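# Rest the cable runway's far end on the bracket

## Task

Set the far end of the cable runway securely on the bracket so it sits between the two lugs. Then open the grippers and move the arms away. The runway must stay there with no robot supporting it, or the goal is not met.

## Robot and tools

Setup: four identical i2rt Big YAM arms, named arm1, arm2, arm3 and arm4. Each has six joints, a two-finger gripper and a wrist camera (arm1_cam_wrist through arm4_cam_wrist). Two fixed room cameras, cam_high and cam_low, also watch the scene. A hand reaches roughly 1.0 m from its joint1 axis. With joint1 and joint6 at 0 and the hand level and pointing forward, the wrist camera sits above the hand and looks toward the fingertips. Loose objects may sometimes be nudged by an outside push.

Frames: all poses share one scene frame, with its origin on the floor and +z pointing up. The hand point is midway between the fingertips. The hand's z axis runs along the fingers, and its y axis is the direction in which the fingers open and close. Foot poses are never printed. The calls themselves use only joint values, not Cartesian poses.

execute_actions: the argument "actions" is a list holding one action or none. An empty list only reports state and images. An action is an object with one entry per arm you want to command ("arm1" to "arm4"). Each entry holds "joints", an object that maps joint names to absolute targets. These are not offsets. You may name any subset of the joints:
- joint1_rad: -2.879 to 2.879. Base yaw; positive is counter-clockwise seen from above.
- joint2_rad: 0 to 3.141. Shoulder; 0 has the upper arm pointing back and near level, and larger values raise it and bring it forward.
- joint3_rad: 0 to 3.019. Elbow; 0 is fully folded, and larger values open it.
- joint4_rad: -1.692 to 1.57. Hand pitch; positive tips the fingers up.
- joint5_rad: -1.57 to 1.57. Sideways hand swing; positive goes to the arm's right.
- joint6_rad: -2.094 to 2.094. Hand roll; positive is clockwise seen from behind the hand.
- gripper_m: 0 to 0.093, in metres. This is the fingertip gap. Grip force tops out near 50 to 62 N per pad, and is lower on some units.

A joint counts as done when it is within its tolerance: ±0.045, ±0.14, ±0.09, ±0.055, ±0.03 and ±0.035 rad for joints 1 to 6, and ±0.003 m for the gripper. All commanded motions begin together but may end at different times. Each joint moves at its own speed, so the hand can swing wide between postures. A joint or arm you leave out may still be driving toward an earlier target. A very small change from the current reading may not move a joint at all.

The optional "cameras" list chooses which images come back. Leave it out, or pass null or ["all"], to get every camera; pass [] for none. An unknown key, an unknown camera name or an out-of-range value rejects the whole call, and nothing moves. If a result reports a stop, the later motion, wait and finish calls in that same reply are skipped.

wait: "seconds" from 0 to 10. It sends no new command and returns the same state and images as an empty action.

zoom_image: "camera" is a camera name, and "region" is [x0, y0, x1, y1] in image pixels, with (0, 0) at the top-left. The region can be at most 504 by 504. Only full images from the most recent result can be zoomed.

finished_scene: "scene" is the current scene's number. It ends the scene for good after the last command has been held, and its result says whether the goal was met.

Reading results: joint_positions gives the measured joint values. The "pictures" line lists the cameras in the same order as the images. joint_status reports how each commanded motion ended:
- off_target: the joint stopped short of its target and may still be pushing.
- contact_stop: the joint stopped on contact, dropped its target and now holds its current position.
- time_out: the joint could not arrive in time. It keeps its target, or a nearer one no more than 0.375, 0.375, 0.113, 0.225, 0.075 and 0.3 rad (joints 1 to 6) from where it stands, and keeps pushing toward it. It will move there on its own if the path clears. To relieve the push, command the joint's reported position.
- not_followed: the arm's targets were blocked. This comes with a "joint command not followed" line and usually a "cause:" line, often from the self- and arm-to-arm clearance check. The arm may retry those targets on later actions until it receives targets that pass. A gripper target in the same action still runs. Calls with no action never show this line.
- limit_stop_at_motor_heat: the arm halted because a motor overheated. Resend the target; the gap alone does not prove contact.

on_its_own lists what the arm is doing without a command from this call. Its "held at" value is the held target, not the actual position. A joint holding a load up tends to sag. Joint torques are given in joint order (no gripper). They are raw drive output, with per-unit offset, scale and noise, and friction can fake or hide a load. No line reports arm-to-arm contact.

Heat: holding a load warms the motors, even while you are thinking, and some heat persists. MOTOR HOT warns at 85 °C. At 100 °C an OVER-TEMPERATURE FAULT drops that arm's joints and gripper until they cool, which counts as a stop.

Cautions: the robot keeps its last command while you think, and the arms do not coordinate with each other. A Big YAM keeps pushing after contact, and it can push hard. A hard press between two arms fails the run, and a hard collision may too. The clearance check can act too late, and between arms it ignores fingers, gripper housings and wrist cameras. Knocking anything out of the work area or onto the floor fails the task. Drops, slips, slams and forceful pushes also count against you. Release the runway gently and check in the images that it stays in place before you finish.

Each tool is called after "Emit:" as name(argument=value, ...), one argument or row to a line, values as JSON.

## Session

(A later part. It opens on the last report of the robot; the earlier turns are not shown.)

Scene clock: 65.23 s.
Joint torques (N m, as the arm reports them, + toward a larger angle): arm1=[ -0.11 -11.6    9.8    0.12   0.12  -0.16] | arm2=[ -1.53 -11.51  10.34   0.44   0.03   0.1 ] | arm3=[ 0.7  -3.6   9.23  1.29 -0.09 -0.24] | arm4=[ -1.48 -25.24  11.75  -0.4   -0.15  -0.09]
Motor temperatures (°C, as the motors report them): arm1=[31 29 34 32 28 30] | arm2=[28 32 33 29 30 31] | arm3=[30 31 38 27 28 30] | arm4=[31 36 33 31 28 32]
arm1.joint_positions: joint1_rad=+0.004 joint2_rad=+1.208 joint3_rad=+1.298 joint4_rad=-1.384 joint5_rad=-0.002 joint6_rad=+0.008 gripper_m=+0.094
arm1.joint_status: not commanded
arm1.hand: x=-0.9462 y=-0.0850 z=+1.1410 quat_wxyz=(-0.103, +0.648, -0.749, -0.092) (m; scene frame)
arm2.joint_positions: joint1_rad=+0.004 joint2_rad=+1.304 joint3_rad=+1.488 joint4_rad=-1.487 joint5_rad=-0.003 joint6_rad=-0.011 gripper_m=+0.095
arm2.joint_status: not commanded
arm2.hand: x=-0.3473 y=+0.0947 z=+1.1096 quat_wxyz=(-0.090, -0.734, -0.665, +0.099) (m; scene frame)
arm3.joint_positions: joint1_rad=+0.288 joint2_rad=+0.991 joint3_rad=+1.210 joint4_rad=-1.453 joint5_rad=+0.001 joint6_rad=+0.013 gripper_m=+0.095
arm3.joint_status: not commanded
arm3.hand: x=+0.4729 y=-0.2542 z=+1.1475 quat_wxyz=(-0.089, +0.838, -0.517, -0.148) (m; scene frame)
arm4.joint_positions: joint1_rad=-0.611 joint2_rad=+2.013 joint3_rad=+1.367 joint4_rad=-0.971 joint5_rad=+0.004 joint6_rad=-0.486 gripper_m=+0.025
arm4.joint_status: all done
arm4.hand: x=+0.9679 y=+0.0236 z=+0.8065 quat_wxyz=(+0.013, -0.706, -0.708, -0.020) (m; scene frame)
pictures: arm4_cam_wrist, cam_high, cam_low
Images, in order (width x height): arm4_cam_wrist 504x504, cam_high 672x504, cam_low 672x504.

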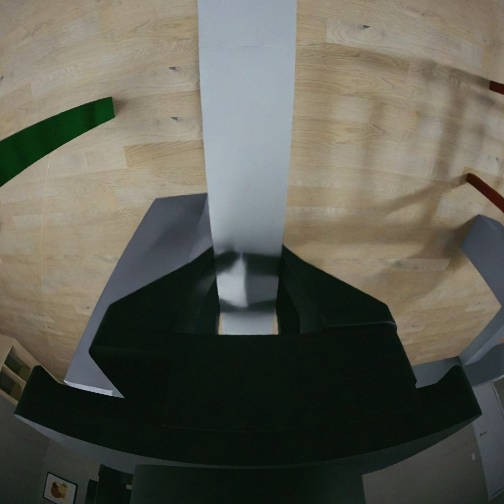

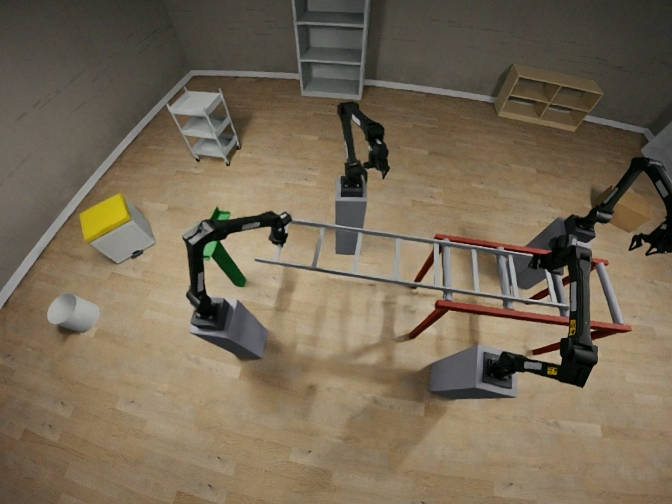

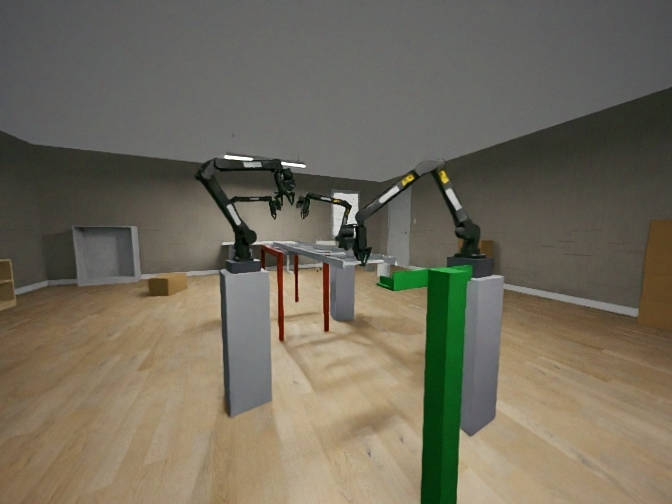

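Emit:
execute_actions(
  actions=[
    {"arm4":{"joints":{"joint1_rad":-0.462,"joint2_rad":1.765,"joint3_rad":1.29,"joint4_rad":-0.95,"joint6_rad":-0.335}}},
  ],
  cameras=[],
)

Emit:
execute_actions(
  actions=[
    {"arm4":{"joints":{"joint1_rad":-0.265,"joint2_rad":1.70,"joint3_rad":1.225,"joint4_rad":-0.93,"joint6_rad":-0.14}}},
  ],
  cameras=["arm4_cam_wrist","cam_low","cam_high"],
)

Emit:
zoom_image(
  camera="cam_low",
  region=[320, 200, 520, 320],
)

Scene clock: 70.00 s.
Joint torques (N m, as the arm reports them, + toward a larger angle): arm1=[ -0.13 -11.57   9.79   0.12   0.12  -0.16] | arm2=[ -1.51 -11.41  10.37   0.49   0.04   0.1 ] | arm3=[ 1.05 -4.38  9.34  1.17 -0.09 -0.21] | arm4=[ -1.44 -29.15  12.95  -0.49   0.08  -0.1 ]
Motor temperatures (°C, as the motors report them): arm1=[31 30 34 32 28 30] | arm2=[28 32 33 29 30 31] | arm3=[30 31 38 27 28 30] | arm4=[31 37 33 31 29 32]
arm1.joint_positions: joint1_rad=+0.004 joint2_rad=+1.208 joint3_rad=+1.298 joint4_rad=-1.384 joint5_rad=-0.002 joint6_rad=+0.008 gripper_m=+0.094
arm1.joint_status: not commanded
arm1.hand: x=-0.9462 y=-0.0850 z=+1.1410 quat_wxyz=(-0.103, +0.648, -0.749, -0.092) (m; scene frame)
arm2.joint_positions: joint1_rad=+0.004 joint2_rad=+1.304 joint3_rad=+1.488 joint4_rad=-1.487 joint5_rad=-0.003 joint6_rad=-0.011 gripper_m=+0.095
arm2.joint_status: not commanded
arm2.hand: x=-0.3473 y=+0.0947 z=+1.1096 quat_wxyz=(-0.090, -0.734, -0.665, +0.099) (m; scene frame)
arm3.joint_positions: joint1_rad=+0.288 joint2_rad=+0.991 joint3_rad=+1.210 joint4_rad=-1.453 joint5_rad=+0.001 joint6_rad=+0.013 gripper_m=+0.095
arm3.joint_status: not commanded
arm3.hand: x=+0.4729 y=-0.2542 z=+1.1475 quat_wxyz=(-0.089, +0.838, -0.517, -0.148) (m; scene frame)
arm4.joint_positions: joint1_rad=-0.446 joint2_rad=+1.920 joint3_rad=+1.238 joint4_rad=-0.934 joint5_rad=-0.001 joint6_rad=-0.321 gripper_m=+0.025
arm4.joint_status: joint2_rad time_out (moved -0.093 of -0.248); the others done
arm4.on_its_own: joint2_rad reads +1.920 and still pushes toward +1.765 since a time_out
arm4.hand: x=+1.0623 y=+0.0247 z=+0.8143 quat_wxyz=(+0.013, -0.706, -0.708, -0.019) (m; scene frame)
pictures: none
No camera images: the call's "cameras" was empty. Leave "cameras" out to get every camera's image.

not run: a stop came earlier in this reply.

Region (320, 200, 520, 320) of cam_low's 672x504 image, scaled by 2.520, with more detail than that image has; it fills the top 302 rows of this view, and the rest is white.

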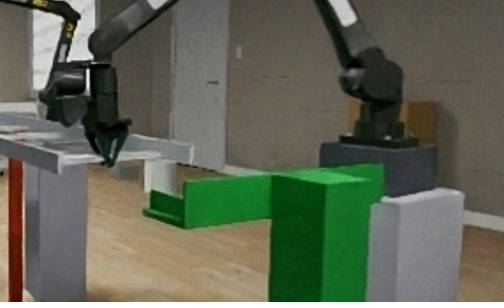

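Emit:
execute_actions(
  actions=[
    {"arm3":{"joints":{"joint1_rad":-0.19,"joint2_rad":1.55,"joint3_rad":1.35,"joint4_rad":-1.36,"joint6_rad":0.0}}},
  ],
  cameras=["arm3_cam_wrist","cam_low","cam_high"],
)

Emit:
zoom_image(
  camera="cam_low",
  region=[320, 200, 520, 320],
)

Scene clock: 74.77 s.
Joint torques (N m, as the arm reports them, + toward a larger angle): arm1=[ -0.14 -11.59   9.8    0.13   0.12  -0.15] | arm2=[ -1.44 -11.5   10.37   0.46   0.04   0.09] | arm3=[ -0.1  -15.53  11.02   0.74   0.    -0.26] | arm4=[ -1.38 -29.26  12.86  -0.47   0.06  -0.11]
Motor temperatures (°C, as the motors report them): arm1=[31 30 35 32 28 30] | arm2=[28 32 33 29 30 31] | arm3=[30 31 38 27 28 30] | arm4=[31 37 34 31 28 32]
arm1.joint_positions: joint1_rad=+0.004 joint2_rad=+1.208 joint3_rad=+1.298 joint4_rad=-1.384 joint5_rad=-0.002 joint6_rad=+0.008 gripper_m=+0.094
arm1.joint_status: not commanded
arm1.hand: x=-0.9462 y=-0.0850 z=+1.1410 quat_wxyz=(-0.103, +0.648, -0.749, -0.092) (m; scene frame)
arm2.joint_positions: joint1_rad=+0.004 joint2_rad=+1.304 joint3_rad=+1.488 joint4_rad=-1.487 joint5_rad=-0.003 joint6_rad=-0.011 gripper_m=+0.095
arm2.joint_status: not commanded
arm2.hand: x=-0.3473 y=+0.0947 z=+1.1096 quat_wxyz=(-0.090, -0.734, -0.665, +0.099) (m; scene frame)
arm3.joint_positions: joint1_rad=-0.195 joint2_rad=+1.560 joint3_rad=+1.328 joint4_rad=-1.364 joint5_rad=+0.000 joint6_rad=+0.013 gripper_m=+0.095
arm3.joint_status: all done
arm3.hand: x=+0.6236 y=-0.0907 z=+0.9891 quat_wxyz=(+0.008, +0.701, -0.713, +0.004) (m; scene frame)
arm4.joint_positions: joint1_rad=-0.446 joint2_rad=+1.920 joint3_rad=+1.238 joint4_rad=-0.934 joint5_rad=-0.001 joint6_rad=-0.321 gripper_m=+0.025
arm4.joint_status: not commanded
arm4.on_its_own: joint2_rad reads +1.920 and still pushes toward +1.765 since a time_out
arm4.hand: x=+1.0623 y=+0.0247 z=+0.8143 quat_wxyz=(+0.013, -0.706, -0.708, -0.019) (m; scene frame)
pictures: arm3_cam_wrist, cam_high, cam_low
Images, in order (width x height): arm3_cam_wrist 504x504, cam_high 672x504, cam_low 672x504.

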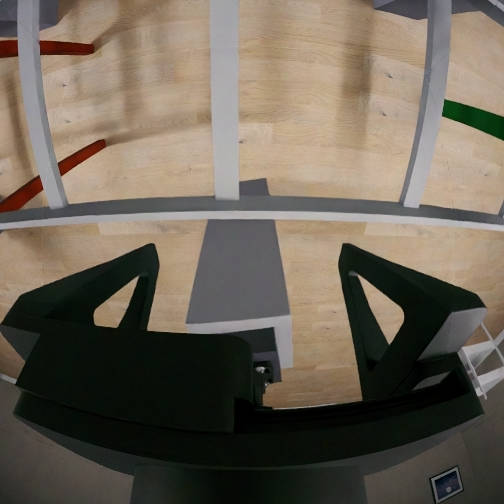

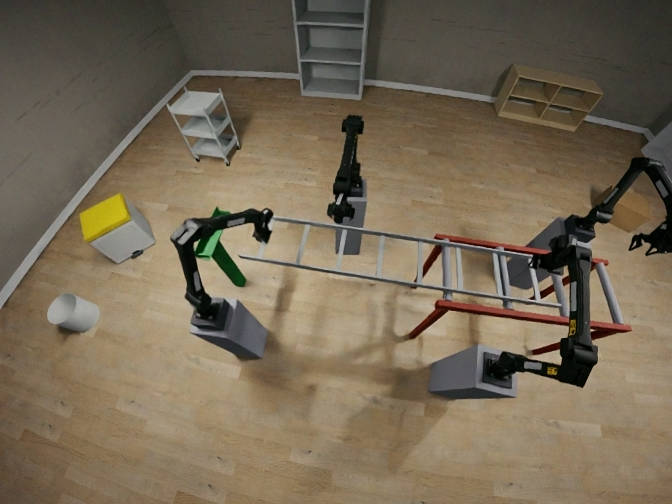

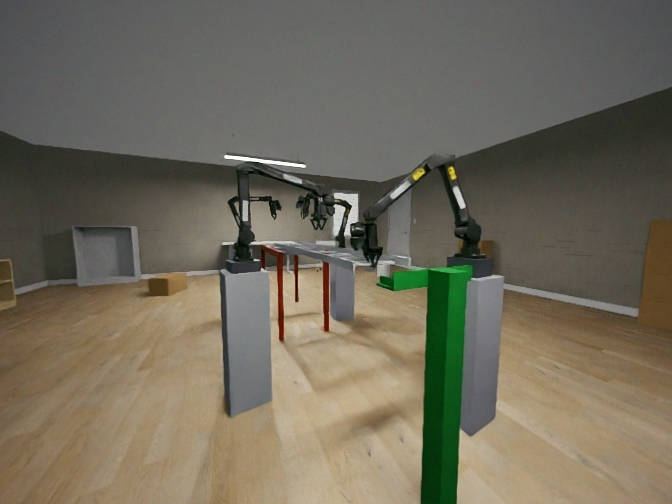

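Region (320, 200, 520, 320) of cam_low's 672x504 image, scaled by 2.520, with more detail than that image has; it fills the top 302 rows of this view, and the rest is white.

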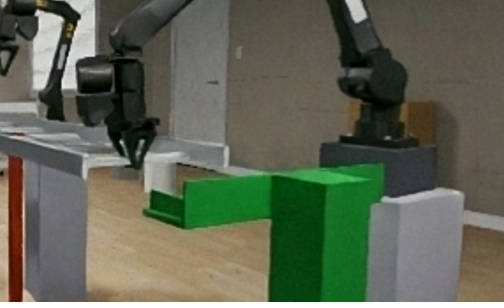

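Emit:
execute_actions(
  actions=[
    {"arm3":{"joints":{"joint1_rad":-0.15,"joint2_rad":1.87,"joint3_rad":1.24,"joint4_rad":-0.93,"joint6_rad":0.035}}},
  ],
  cameras=["arm3_cam_wrist"],
)

Scene clock: 78.40 s.
Joint torques (N m, as the arm reports them, + toward a larger angle): arm1=[ -0.13 -11.63   9.8    0.12   0.12  -0.16] | arm2=[ -1.37 -11.51  10.36   0.47   0.04   0.09] | arm3=[  0.2  -17.76   8.77   1.06  -0.05  -0.01] | arm4=[ -1.17 -29.18  12.89  -0.5    0.08  -0.11]
Motor temperatures (°C, as the motors report them): arm1=[31 30 35 32 28 30] | arm2=[28 32 33 29 30 31] | arm3=[30 31 38 27 28 30] | arm4=[31 38 34 31 28 32]
arm1.joint_positions: joint1_rad=+0.004 joint2_rad=+1.208 joint3_rad=+1.298 joint4_rad=-1.384 joint5_rad=-0.002 joint6_rad=+0.008 gripper_m=+0.094
arm1.joint_status: not commanded
arm1.hand: x=-0.9462 y=-0.0850 z=+1.1410 quat_wxyz=(-0.103, +0.648, -0.749, -0.092) (m; scene frame)
arm2.joint_positions: joint1_rad=+0.004 joint2_rad=+1.304 joint3_rad=+1.488 joint4_rad=-1.487 joint5_rad=-0.003 joint6_rad=-0.011 gripper_m=+0.095
arm2.joint_status: not commanded
arm2.hand: x=-0.3473 y=+0.0947 z=+1.1096 quat_wxyz=(-0.090, -0.734, -0.665, +0.099) (m; scene frame)
arm3.joint_positions: joint1_rad=-0.155 joint2_rad=+1.880 joint3_rad=+1.231 joint4_rad=-0.942 joint5_rad=+0.000 joint6_rad=+0.020 gripper_m=+0.095
arm3.joint_status: all done
arm3.hand: x=+0.6028 y=-0.0394 z=+0.8073 quat_wxyz=(+0.006, +0.712, -0.702, +0.002) (m; scene frame)
arm4.joint_positions: joint1_rad=-0.446 joint2_rad=+1.920 joint3_rad=+1.238 joint4_rad=-0.934 joint5_rad=-0.001 joint6_rad=-0.321 gripper_m=+0.025
arm4.joint_status: not commanded
arm4.on_its_own: joint2_rad reads +1.920 and still pushes toward +1.765 since a time_out
arm4.hand: x=+1.0623 y=+0.0247 z=+0.8143 quat_wxyz=(+0.013, -0.706, -0.708, -0.019) (m; scene frame)
pictures: arm3_cam_wrist
Images, in order (width x height): arm3_cam_wrist 504x504.

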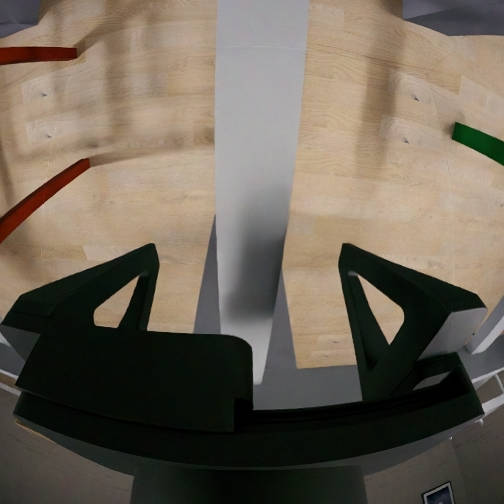

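Emit:
execute_actions(
  actions=[
    {"arm3":{"joints":{"gripper_m":0.0}}},
  ],
  cameras=[],
)

Emit:
execute_actions(
  actions=[
    {"arm3":{"joints":{"joint1_rad":-0.354,"joint2_rad":1.78,"joint3_rad":1.30,"joint4_rad":-0.95,"joint6_rad":-0.164}},"arm4":{"joints":{"joint1_rad":-0.26,"joint2_rad":1.74,"joint3_rad":1.21,"joint4_rad":-0.925,"joint6_rad":-0.132}}},
  ],
  cameras=["arm4_cam_wrist","cam_low","cam_high"],
)

Emit:
zoom_image(
  camera="cam_low",
  region=[320, 200, 520, 320],
)

Scene clock: 83.40 s.
Joint torques (N m, as the arm reports them, + toward a larger angle): arm1=[ -0.14 -11.59   9.8    0.13   0.12  -0.16] | arm2=[ -1.58 -11.37  10.37   0.43   0.03   0.11] | arm3=[ -0.52 -18.31   8.54   1.02   0.04  -0.2 ] | arm4=[ -1.43 -29.3   12.83  -0.47   0.07  -0.1 ]
Motor temperatures (°C, as the motors report them): arm1=[31 30 35 32 28 30] | arm2=[28 32 33 29 30 31] | arm3=[30 32 38 27 28 30] | arm4=[31 38 34 31 28 32]
arm1.joint_positions: joint1_rad=+0.004 joint2_rad=+1.208 joint3_rad=+1.298 joint4_rad=-1.384 joint5_rad=-0.002 joint6_rad=+0.008 gripper_m=+0.094
arm1.joint_status: not commanded
arm1.hand: x=-0.9462 y=-0.0850 z=+1.1410 quat_wxyz=(-0.103, +0.648, -0.749, -0.092) (m; scene frame)
arm2.joint_positions: joint1_rad=+0.004 joint2_rad=+1.304 joint3_rad=+1.488 joint4_rad=-1.487 joint5_rad=-0.003 joint6_rad=-0.011 gripper_m=+0.095
arm2.joint_status: not commanded
arm2.hand: x=-0.3473 y=+0.0947 z=+1.1096 quat_wxyz=(-0.090, -0.734, -0.665, +0.099) (m; scene frame)
arm3.joint_positions: joint1_rad=-0.155 joint2_rad=+1.879 joint3_rad=+1.231 joint4_rad=-0.941 joint5_rad=-0.002 joint6_rad=+0.044 gripper_m=+0.025
arm3.joint_status: gripper_m off_target (ended at +0.025, target +0.000)
arm3.hand: x=+0.6026 y=-0.0390 z=+0.8075 quat_wxyz=(+0.006, +0.704, -0.710, +0.001) (m; scene frame)
arm4.joint_positions: joint1_rad=-0.446 joint2_rad=+1.920 joint3_rad=+1.238 joint4_rad=-0.933 joint5_rad=-0.001 joint6_rad=-0.322 gripper_m=+0.025
arm4.joint_status: not commanded
arm4.on_its_own: joint2_rad reads +1.920 and still pushes toward +1.765 since a time_out
arm4.hand: x=+1.0622 y=+0.0246 z=+0.8143 quat_wxyz=(+0.014, -0.706, -0.708, -0.019) (m; scene frame)
pictures: none
No camera images: the call's "cameras" was empty. Leave "cameras" out to get every camera's image.

Scene clock: 85.47 s.
Joint torques (N m, as the arm reports them, + toward a larger angle): arm1=[ -0.14 -11.56   9.79   0.13   0.12  -0.16] | arm2=[ -1.53 -11.45  10.37   0.47   0.03   0.09] | arm3=[ -0.5  -25.3   12.8   -0.14   0.05  -0.18] | arm4=[ -1.11 -27.34  11.03  -0.67   0.31  -0.11]
Motor temperatures (°C, as the motors report them): arm1=[31 30 35 32 28 30] | arm2=[28 32 33 29 30 31] | arm3=[30 33 39 27 28 30] | arm4=[31 38 34 31 28 32]
arm1.joint_positions: joint1_rad=+0.004 joint2_rad=+1.208 joint3_rad=+1.298 joint4_rad=-1.384 joint5_rad=-0.002 joint6_rad=+0.008 gripper_m=+0.094
arm1.joint_status: not commanded
arm1.hand: x=-0.9462 y=-0.0850 z=+1.1410 quat_wxyz=(-0.103, +0.648, -0.749, -0.092) (m; scene frame)
arm2.joint_positions: joint1_rad=+0.004 joint2_rad=+1.304 joint3_rad=+1.488 joint4_rad=-1.487 joint5_rad=-0.003 joint6_rad=-0.011 gripper_m=+0.095
arm2.joint_status: not commanded
arm2.hand: x=-0.3473 y=+0.0947 z=+1.1096 quat_wxyz=(-0.090, -0.734, -0.665, +0.099) (m; scene frame)
arm3.joint_positions: joint1_rad=-0.358 joint2_rad=+1.875 joint3_rad=+1.232 joint4_rad=-0.934 joint5_rad=-0.003 joint6_rad=-0.152 gripper_m=+0.025
arm3.joint_status: all done
arm3.hand: x=+0.7040 y=-0.0430 z=+0.8093 quat_wxyz=(+0.002, +0.702, -0.712, -0.004) (m; scene frame)
arm4.joint_positions: joint1_rad=-0.246 joint2_rad=+1.882 joint3_rad=+1.176 joint4_rad=-0.904 joint5_rad=-0.006 joint6_rad=-0.117 gripper_m=+0.025
arm4.joint_status: joint2_rad time_out (moved -0.038 of -0.180); the others done
arm4.on_its_own: joint2_rad reads +1.882 and still pushes toward +1.740 since a time_out
arm4.hand: x=+1.1628 y=+0.0200 z=+0.8134 quat_wxyz=(+0.014, -0.708, -0.706, -0.016) (m; scene frame)
pictures: arm4_cam_wrist, cam_high, cam_low
Images, in order (width x height): arm4_cam_wrist 504x504, cam_high 672x504, cam_low 672x504.

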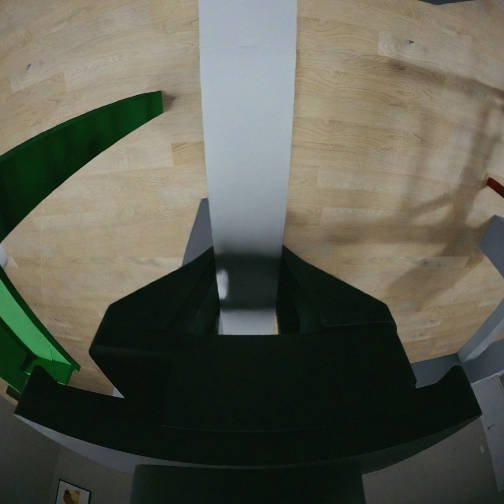

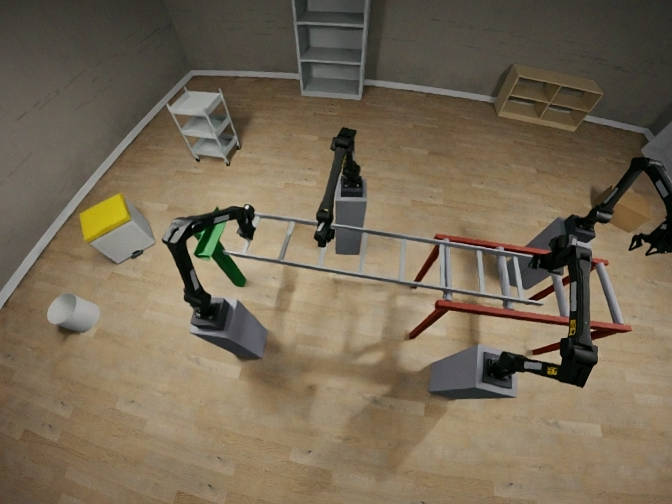

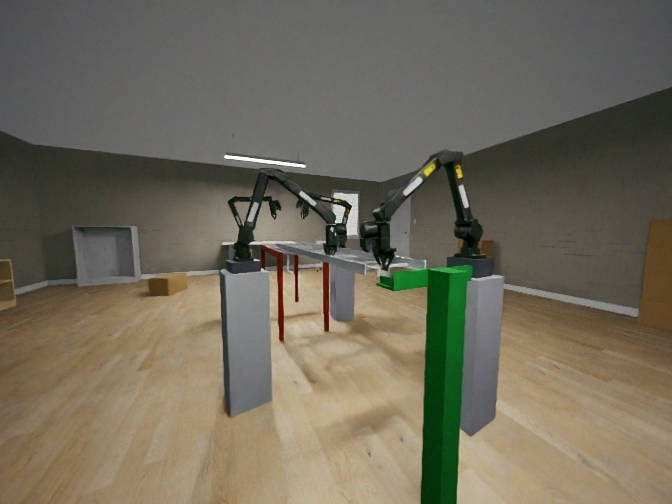

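Region (320, 200, 520, 320) of cam_low's 672x504 image, scaled by 2.520, with more detail than that image has; it fills the top 302 rows of this view, and the rest is white.

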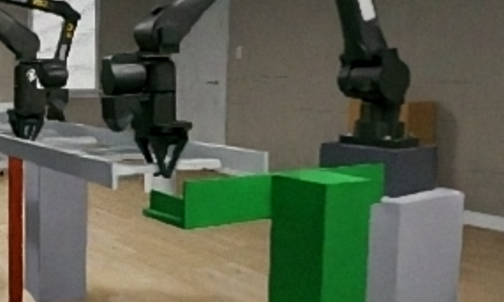

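Emit:
execute_actions(
  actions=[
    {"arm3":{"joints":{"joint1_rad":-0.503,"joint2_rad":1.80,"joint3_rad":1.365,"joint4_rad":-0.975,"joint6_rad":-0.32}},"arm4":{"joints":{"joint1_rad":-0.09,"joint2_rad":1.75,"joint3_rad":1.205,"joint4_rad":-0.92,"joint6_rad":0.036}}},
  ],
  cameras=["arm4_cam_wrist","cam_low","cam_high"],
)

Emit:
zoom_image(
  camera="cam_low",
  region=[340, 220, 500, 320],
)

Emit:
zoom_image(
  camera="cam_high",
  region=[150, 180, 300, 300],
)

Scene clock: 89.93 s.
Joint torques (N m, as the arm reports them, + toward a larger angle): arm1=[ -0.14 -11.58   9.79   0.12   0.12  -0.15] | arm2=[ -1.41 -11.51  10.36   0.49   0.03   0.11] | arm3=[ -0.13 -25.13  14.43  -0.5   -0.03  -0.31] | arm4=[ -0.62 -25.72  10.63  -0.66   0.46  -0.09]
Motor temperatures (°C, as the motors report them): arm1=[31 30 35 32 28 30] | arm2=[28 32 33 29 30 31] | arm3=[30 34 40 27 28 30] | arm4=[31 38 34 31 29 32]
arm1.joint_positions: joint1_rad=+0.004 joint2_rad=+1.208 joint3_rad=+1.298 joint4_rad=-1.384 joint5_rad=-0.002 joint6_rad=+0.008 gripper_m=+0.094
arm1.joint_status: not commanded
arm1.hand: x=-0.9462 y=-0.0850 z=+1.1410 quat_wxyz=(-0.103, +0.648, -0.749, -0.092) (m; scene frame)
arm2.joint_positions: joint1_rad=+0.004 joint2_rad=+1.304 joint3_rad=+1.488 joint4_rad=-1.487 joint5_rad=-0.003 joint6_rad=-0.011 gripper_m=+0.095
arm2.joint_status: not commanded
arm2.hand: x=-0.3473 y=+0.0947 z=+1.1096 quat_wxyz=(-0.090, -0.734, -0.665, +0.099) (m; scene frame)
arm3.joint_positions: joint1_rad=-0.511 joint2_rad=+1.893 joint3_rad=+1.278 joint4_rad=-0.952 joint5_rad=+0.000 joint6_rad=-0.301 gripper_m=+0.025
arm3.joint_status: all done
arm3.hand: x=+0.7839 y=-0.0476 z=+0.8145 quat_wxyz=(-0.003, +0.700, -0.714, -0.006) (m; scene frame)
arm4.joint_positions: joint1_rad=-0.083 joint2_rad=+1.870 joint3_rad=+1.176 joint4_rad=-0.899 joint5_rad=-0.010 joint6_rad=+0.051 gripper_m=+0.025
arm4.joint_status: all done
arm4.hand: x=+1.2422 y=+0.0139 z=+0.8184 quat_wxyz=(+0.009, -0.710, -0.704, -0.010) (m; scene frame)
pictures: arm4_cam_wrist, cam_high, cam_low
Images, in order (width x height): arm4_cam_wrist 504x504, cam_high 672x504, cam_low 672x504.

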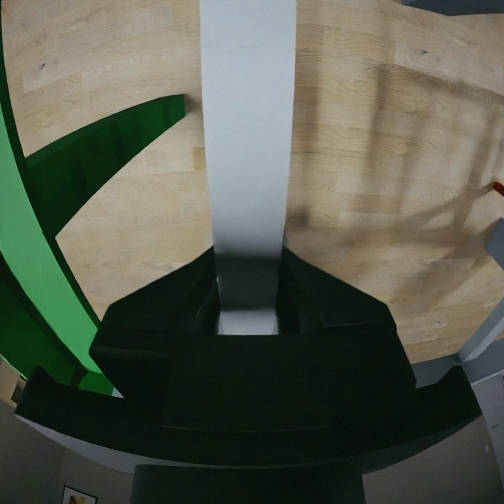

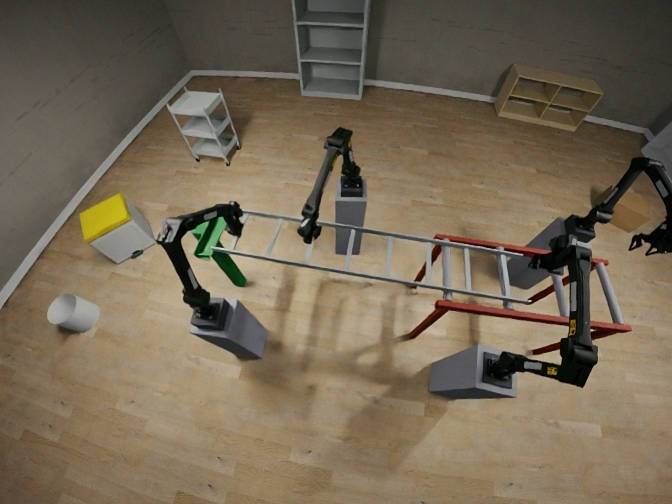

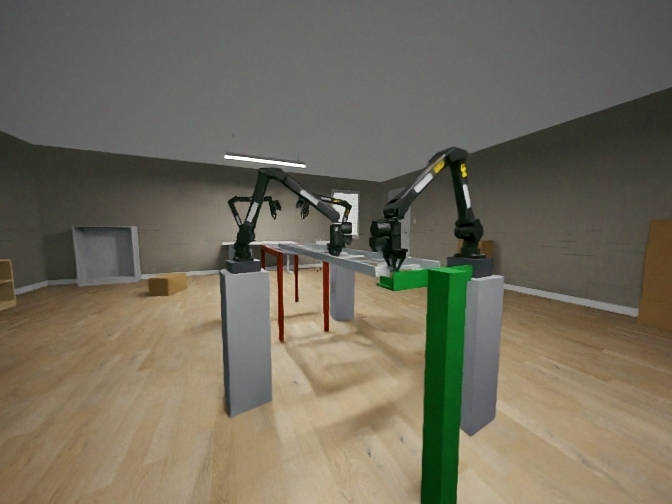

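Region (340, 220, 500, 320) of cam_low's 672x504 image, scaled by 3.150, with more detail than that image has; it fills the top 315 rows of this view, and the rest is white.

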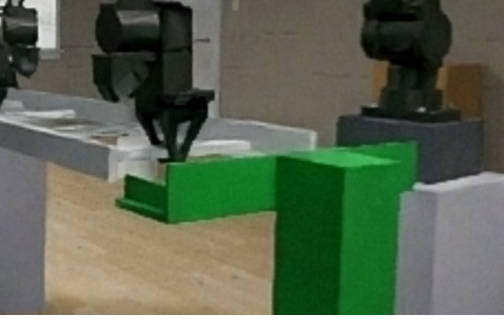

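Region (150, 180, 300, 300) of cam_high's 672x504 image, scaled by 3.360, with more detail than that image has; it fills the top 403 rows of this view, and the rest is white.

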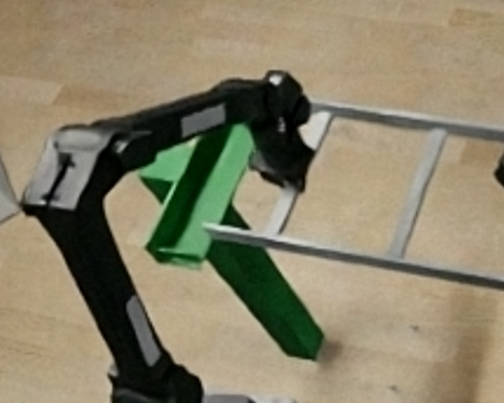

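Emit:
execute_actions(
  actions=[],
  cameras=["arm3_cam_wrist","cam_high"],
)

Emit:
zoom_image(
  camera="cam_high",
  region=[185, 200, 255, 270],
)

Scene clock: 97.37 s.
Joint torques (N m, as the arm reports them, + toward a larger angle): arm1=[ -0.15 -11.57   9.79   0.13   0.12  -0.16] | arm2=[ -1.55 -11.41  10.39   0.47   0.03   0.1 ] | arm3=[  0.22 -25.45  14.65  -0.41  -0.03  -0.29] | arm4=[ -0.83 -25.66  10.6   -0.6    0.44  -0.13]
Motor temperatures (°C, as the motors report them): arm1=[31 30 35 32 28 30] | arm2=[28 32 33 29 30 31] | arm3=[30 35 42 27 28 30] | arm4=[31 38 34 31 29 32]
arm1.joint_positions: joint1_rad=+0.004 joint2_rad=+1.208 joint3_rad=+1.298 joint4_rad=-1.384 joint5_rad=-0.002 joint6_rad=+0.008 gripper_m=+0.094
arm1.joint_status: not commanded
arm1.hand: x=-0.9462 y=-0.0850 z=+1.1410 quat_wxyz=(-0.103, +0.648, -0.749, -0.092) (m; scene frame)
arm2.joint_positions: joint1_rad=+0.004 joint2_rad=+1.304 joint3_rad=+1.488 joint4_rad=-1.487 joint5_rad=-0.003 joint6_rad=-0.011 gripper_m=+0.095
arm2.joint_status: not commanded
arm2.hand: x=-0.3473 y=+0.0947 z=+1.1096 quat_wxyz=(-0.090, -0.734, -0.665, +0.099) (m; scene frame)
arm3.joint_positions: joint1_rad=-0.511 joint2_rad=+1.893 joint3_rad=+1.278 joint4_rad=-0.952 joint5_rad=+0.000 joint6_rad=-0.301 gripper_m=+0.025
arm3.joint_status: all done
arm3.hand: x=+0.7839 y=-0.0476 z=+0.8145 quat_wxyz=(-0.003, +0.700, -0.714, -0.006) (m; scene frame)
arm4.joint_positions: joint1_rad=-0.083 joint2_rad=+1.870 joint3_rad=+1.176 joint4_rad=-0.899 joint5_rad=-0.010 joint6_rad=+0.051 gripper_m=+0.025
arm4.joint_status: all done
arm4.hand: x=+1.2422 y=+0.0139 z=+0.8184 quat_wxyz=(+0.009, -0.710, -0.704, -0.010) (m; scene frame)
pictures: arm3_cam_wrist, cam_high
Images, in order (width x height): arm3_cam_wrist 504x504, cam_high 672x504.

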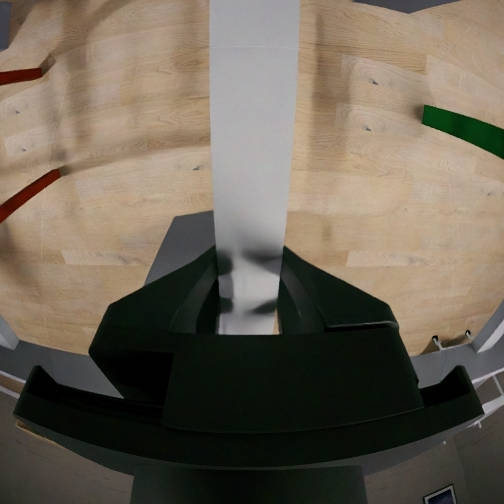

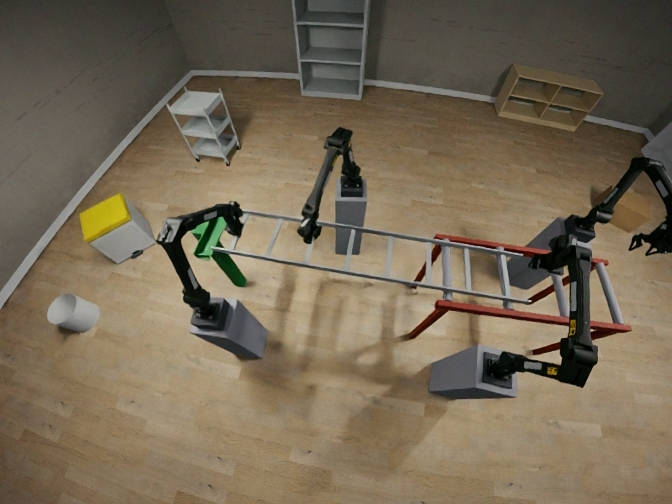

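Region (185, 200, 255, 270) of cam_high's 672x504 image, scaled by 7.200, with more detail than that image has.

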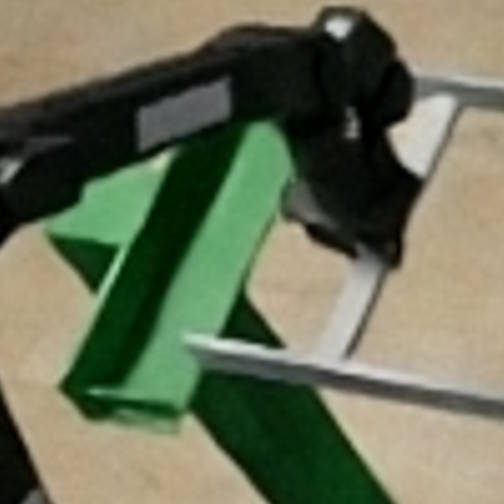

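Emit:
execute_actions(
  actions=[
    {"arm3":{"joints":{"joint1_rad":-0.578,"joint2_rad":1.855,"joint3_rad":1.455,"joint4_rad":-1.01,"joint6_rad":-0.40}},"arm4":{"joints":{"joint1_rad":0.012,"joint2_rad":1.73,"joint3_rad":1.17,"joint4_rad":-0.915,"joint6_rad":0.135}}},
  ],
  cameras=["arm4_cam_wrist","cam_low","cam_high"],
)

Emit:
zoom_image(
  camera="cam_low",
  region=[340, 220, 500, 320],
)

Emit:
zoom_image(
  camera="cam_high",
  region=[185, 200, 255, 270],
)

Scene clock: 102.83 s.
Joint torques (N m, as the arm reports them, + toward a larger angle): arm1=[ -0.16 -11.58   9.8    0.13   0.12  -0.16] | arm2=[ -1.51 -11.52  10.37   0.47   0.03   0.1 ] | arm3=[ -4.76 -25.49  16.52  -0.62   0.56  -0.76] | arm4=[  4.89 -26.19  10.25  -0.67  -0.52   0.46]
Motor temperatures (°C, as the motors report them): arm1=[31 30 35 32 28 30] | arm2=[28 32 34 29 30 31] | arm3=[30 36 44 27 28 30] | arm4=[31 38 34 31 29 32]
arm1.joint_positions: joint1_rad=+0.004 joint2_rad=+1.208 joint3_rad=+1.298 joint4_rad=-1.384 joint5_rad=-0.002 joint6_rad=+0.008 gripper_m=+0.094
arm1.joint_status: not commanded
arm1.hand: x=-0.9462 y=-0.0850 z=+1.1410 quat_wxyz=(-0.103, +0.648, -0.749, -0.092) (m; scene frame)
arm2.joint_positions: joint1_rad=+0.004 joint2_rad=+1.304 joint3_rad=+1.488 joint4_rad=-1.487 joint5_rad=-0.003 joint6_rad=-0.011 gripper_m=+0.095
arm2.joint_status: not commanded
arm2.hand: x=-0.3473 y=+0.0947 z=+1.1096 quat_wxyz=(-0.090, -0.734, -0.665, +0.099) (m; scene frame)
arm3.joint_positions: joint1_rad=-0.532 joint2_rad=+1.934 joint3_rad=+1.333 joint4_rad=-0.981 joint5_rad=-0.018 joint6_rad=-0.332 gripper_m=+0.025
arm3.joint_status: joint1_rad time_out (moved -0.022 of -0.067); joint3_rad time_out (moved +0.055 of +0.177); joint6_rad time_out (moved -0.030 of -0.099); the others done
arm3.on_its_own: joint1_rad reads -0.532 and still pushes toward -0.578 since a time_out; joint3_rad reads +1.333 and still pushes toward +1.445 since a time_out; joint6_rad reads -0.332 and still pushes toward -0.400 since a time_out
arm3.hand: x=+0.7961 y=-0.0380 z=+0.8108 quat_wxyz=(+0.008, +0.703, -0.711, -0.011) (m; scene frame)
arm4.joint_positions: joint1_rad=-0.048 joint2_rad=+1.862 joint3_rad=+1.143 joint4_rad=-0.895 joint5_rad=+0.016 joint6_rad=+0.084 gripper_m=+0.025
arm4.joint_status: joint1_rad time_out (moved +0.035 of +0.095); joint6_rad time_out (moved +0.034 of +0.084); the others done
arm4.on_its_own: joint1_rad reads -0.048 and still pushes toward +0.012 since a time_out; joint6_rad reads +0.084 and still pushes toward +0.135 since a time_out
arm4.hand: x=+1.2538 y=+0.0288 z=+0.8128 quat_wxyz=(+0.025, -0.709, -0.705, -0.007) (m; scene frame)
pictures: arm4_cam_wrist, cam_high, cam_low
Images, in order (width x height): arm4_cam_wrist 504x504, cam_high 672x504, cam_low 672x504.

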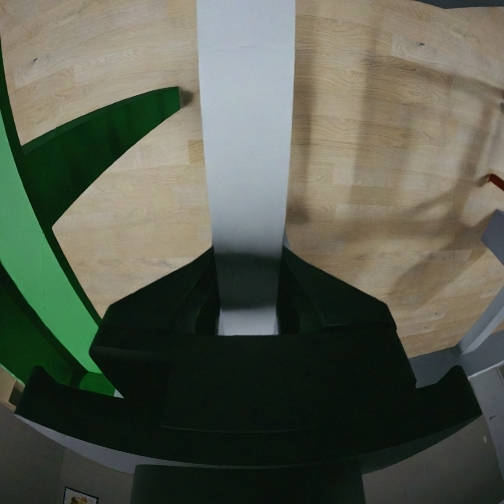

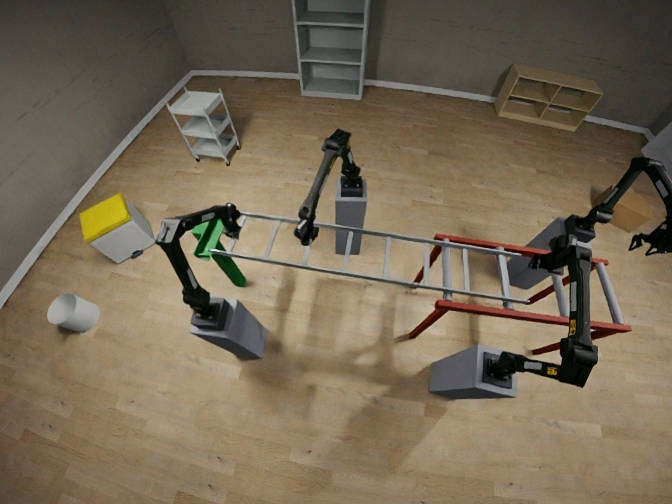

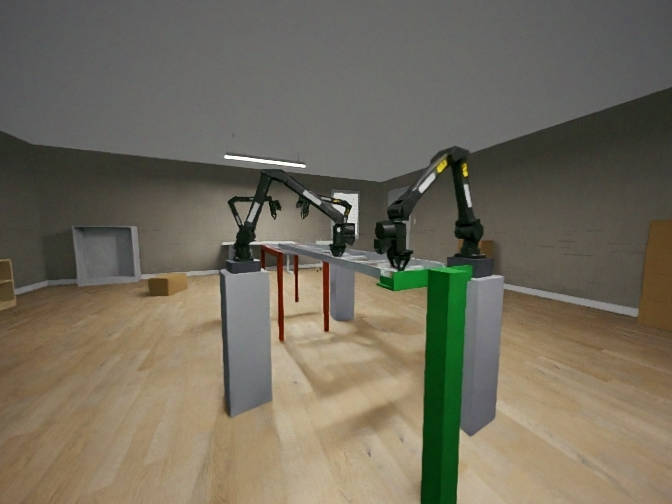

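Region (340, 220, 500, 320) of cam_low's 672x504 image, scaled by 3.150, with more detail than that image has; it fills the top 315 rows of this view, and the rest is white.

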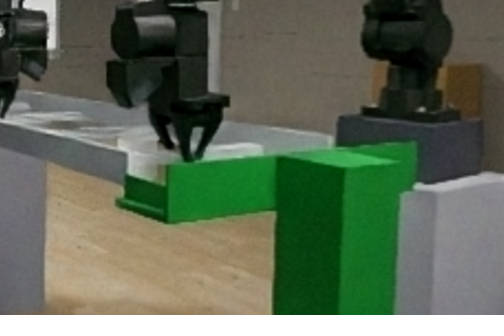

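Region (185, 200, 255, 270) of cam_high's 672x504 image, scaled by 7.200, with more detail than that image has.

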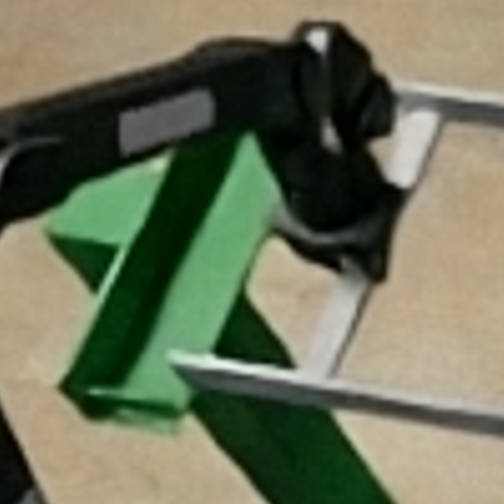

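Emit:
execute_actions(
  actions=[
    {"arm3":{"joints":{"joint1_rad":-0.50,"joint2_rad":1.835,"joint3_rad":1.44,"joint4_rad":-1.015,"joint6_rad":-0.30}},"arm4":{"joints":{"joint1_rad":-0.078,"joint2_rad":1.695,"joint3_rad":1.12,"joint4_rad":-0.895,"joint6_rad":0.06}}},
  ],
  cameras=["cam_low","cam_high"],
)

Emit:
zoom_image(
  camera="cam_low",
  region=[340, 220, 500, 320],
)

Emit:
zoom_image(
  camera="cam_high",
  region=[185, 200, 255, 270],
)

Scene clock: 109.20 s.
Joint torques (N m, as the arm reports them, + toward a larger angle): arm1=[ -0.13 -11.59   9.8    0.13   0.12  -0.15] | arm2=[ -1.57 -11.52  10.31   0.47   0.04   0.1 ] | arm3=[  0.15 -26.96  15.32  -1.     0.07  -0.05] | arm4=[ -0.48 -25.4    9.81  -0.87   0.08   0.06]
Motor temperatures (°C, as the motors report them): arm1=[31 30 35 32 28 30] | arm2=[28 32 34 29 30 31] | arm3=[30 36 45 27 29 30] | arm4=[31 38 34 31 29 32]
arm1.joint_positions: joint1_rad=+0.004 joint2_rad=+1.208 joint3_rad=+1.298 joint4_rad=-1.384 joint5_rad=-0.002 joint6_rad=+0.008 gripper_m=+0.094
arm1.joint_status: not commanded
arm1.hand: x=-0.9462 y=-0.0850 z=+1.1410 quat_wxyz=(-0.103, +0.648, -0.749, -0.092) (m; scene frame)
arm2.joint_positions: joint1_rad=+0.004 joint2_rad=+1.304 joint3_rad=+1.488 joint4_rad=-1.487 joint5_rad=-0.003 joint6_rad=-0.011 gripper_m=+0.095
arm2.joint_status: not commanded
arm2.hand: x=-0.3473 y=+0.0947 z=+1.1096 quat_wxyz=(-0.090, -0.734, -0.665, +0.099) (m; scene frame)
arm3.joint_positions: joint1_rad=-0.509 joint2_rad=+1.934 joint3_rad=+1.344 joint4_rad=-0.983 joint5_rad=-0.002 joint6_rad=-0.309 gripper_m=+0.025
arm3.joint_status: joint3_rad time_out (moved +0.011 of +0.107); the others done
arm3.on_its_own: joint3_rad reads +1.344 and still pushes toward +1.440 since a time_out
arm3.hand: x=+0.7885 y=-0.0306 z=+0.8142 quat_wxyz=(+0.000, +0.703, -0.711, -0.006) (m; scene frame)
arm4.joint_positions: joint1_rad=-0.070 joint2_rad=+1.824 joint3_rad=+1.098 joint4_rad=-0.869 joint5_rad=+0.000 joint6_rad=+0.054 gripper_m=+0.025
arm4.joint_status: all done
arm4.hand: x=+1.2457 y=+0.0385 z=+0.8172 quat_wxyz=(+0.012, -0.706, -0.708, -0.006) (m; scene frame)
pictures: cam_high, cam_low
Images, in order (width x height): cam_high 672x504, cam_low 672x504.

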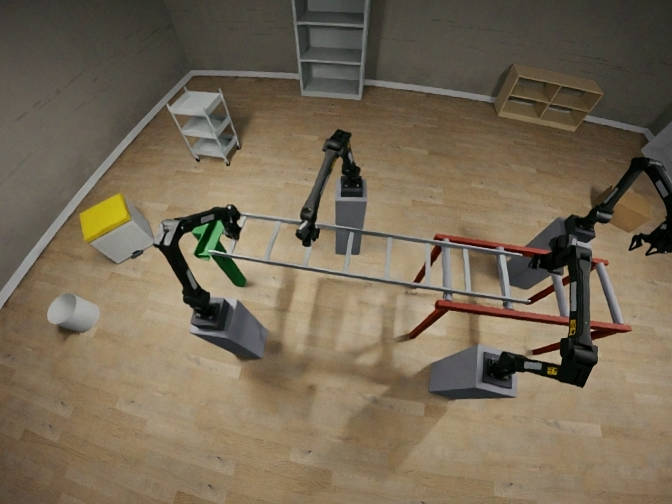

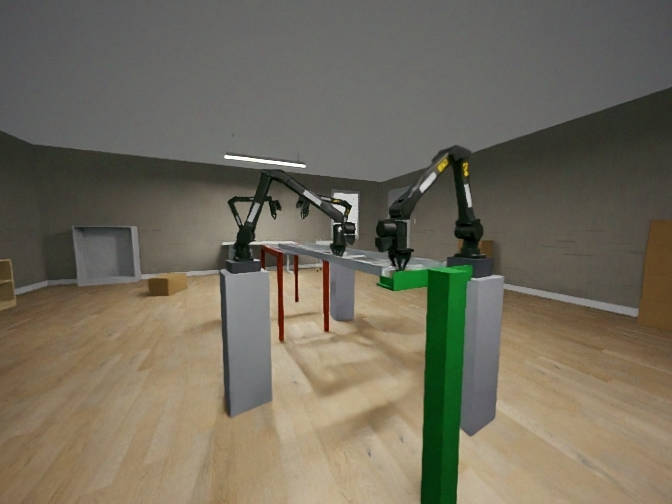

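Region (340, 220, 500, 320) of cam_low's 672x504 image, scaled by 3.150, with more detail than that image has; it fills the top 315 rows of this view, and the rest is white.

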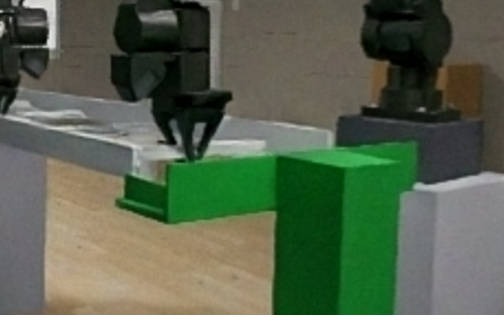

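Region (185, 200, 255, 270) of cam_high's 672x504 image, scaled by 7.200, with more detail than that image has.

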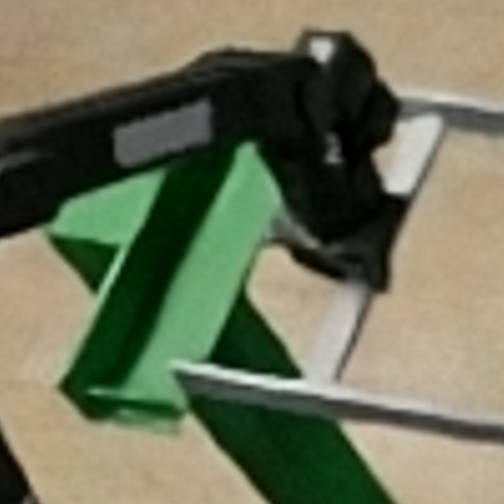

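Emit:
execute_actions(
  actions=[
    {"arm3":{"joints":{"joint1_rad":-0.572,"joint2_rad":1.865,"joint3_rad":1.495,"joint4_rad":-1.04,"joint6_rad":-0.385}},"arm4":{"joints":{"joint1_rad":0.016,"joint2_rad":1.69,"joint3_rad":1.11,"joint4_rad":-0.89,"joint6_rad":0.15}}},
  ],
  cameras=["cam_low","cam_high"],
)

Emit:
zoom_image(
  camera="cam_low",
  region=[340, 220, 500, 320],
)

Emit:
zoom_image(
  camera="cam_high",
  region=[185, 200, 255, 270],
)

Scene clock: 114.97 s.
Joint torques (N m, as the arm reports them, + toward a larger angle): arm1=[ -0.16 -11.56   9.79   0.13   0.12  -0.15] | arm2=[ -1.49 -11.42  10.35   0.46   0.04   0.1 ] | arm3=[ -0.54 -27.93  15.48  -1.26   0.07  -0.24] | arm4=[  0.27 -24.65   9.8   -0.71   0.12   0.19]
Motor temperatures (°C, as the motors report them): arm1=[31 30 35 32 28 30] | arm2=[28 32 34 29 30 31] | arm3=[30 37 46 27 28 30] | arm4=[31 38 34 31 29 32]
arm1.joint_positions: joint1_rad=+0.004 joint2_rad=+1.208 joint3_rad=+1.298 joint4_rad=-1.384 joint5_rad=-0.002 joint6_rad=+0.008 gripper_m=+0.094
arm1.joint_status: not commanded
arm1.hand: x=-0.9462 y=-0.0850 z=+1.1410 quat_wxyz=(-0.103, +0.648, -0.749, -0.092) (m; scene frame)
arm2.joint_positions: joint1_rad=+0.004 joint2_rad=+1.304 joint3_rad=+1.488 joint4_rad=-1.487 joint5_rad=-0.003 joint6_rad=-0.011 gripper_m=+0.095
arm2.joint_status: not commanded
arm2.hand: x=-0.3473 y=+0.0947 z=+1.1096 quat_wxyz=(-0.090, -0.734, -0.665, +0.099) (m; scene frame)
arm3.joint_positions: joint1_rad=-0.573 joint2_rad=+1.962 joint3_rad=+1.397 joint4_rad=-1.000 joint5_rad=-0.003 joint6_rad=-0.374 gripper_m=+0.025
arm3.joint_status: joint3_rad time_out (moved +0.054 of +0.151); the others done
arm3.on_its_own: joint3_rad reads +1.397 and still pushes toward +1.495 since a time_out
arm3.hand: x=+0.8265 y=-0.0270 z=+0.8169 quat_wxyz=(-0.004, +0.704, -0.710, -0.008) (m; scene frame)
arm4.joint_positions: joint1_rad=+0.011 joint2_rad=+1.811 joint3_rad=+1.088 joint4_rad=-0.868 joint5_rad=-0.001 joint6_rad=+0.131 gripper_m=+0.025
arm4.joint_status: all done
arm4.hand: x=+1.2826 y=+0.0451 z=+0.8197 quat_wxyz=(+0.011, -0.705, -0.709, -0.005) (m; scene frame)
pictures: cam_high, cam_low
Images, in order (width x height): cam_high 672x504, cam_low 672x504.

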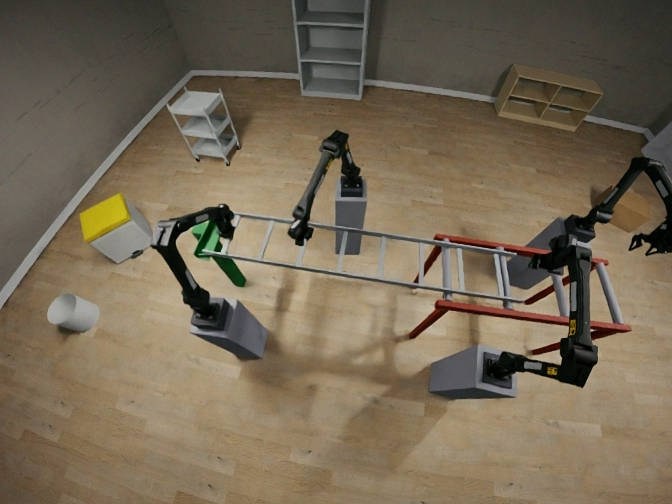

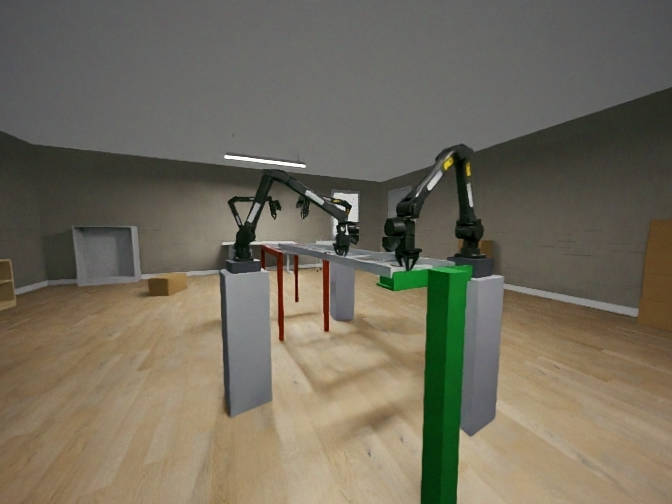

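Region (340, 220, 500, 320) of cam_low's 672x504 image, scaled by 3.150, with more detail than that image has; it fills the top 315 rows of this view, and the rest is white.

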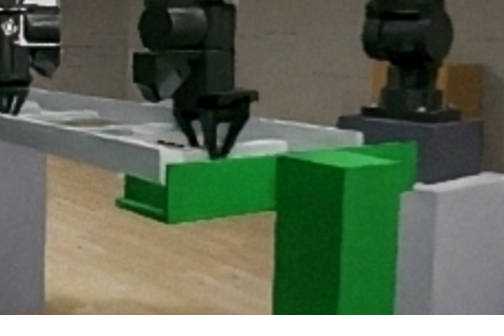

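Region (185, 200, 255, 270) of cam_high's 672x504 image, scaled by 7.200, with more detail than that image has.

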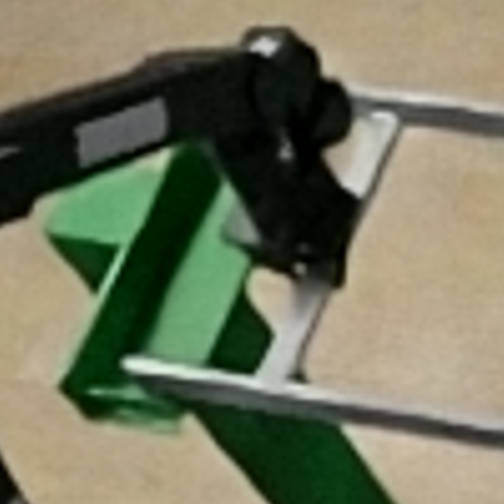

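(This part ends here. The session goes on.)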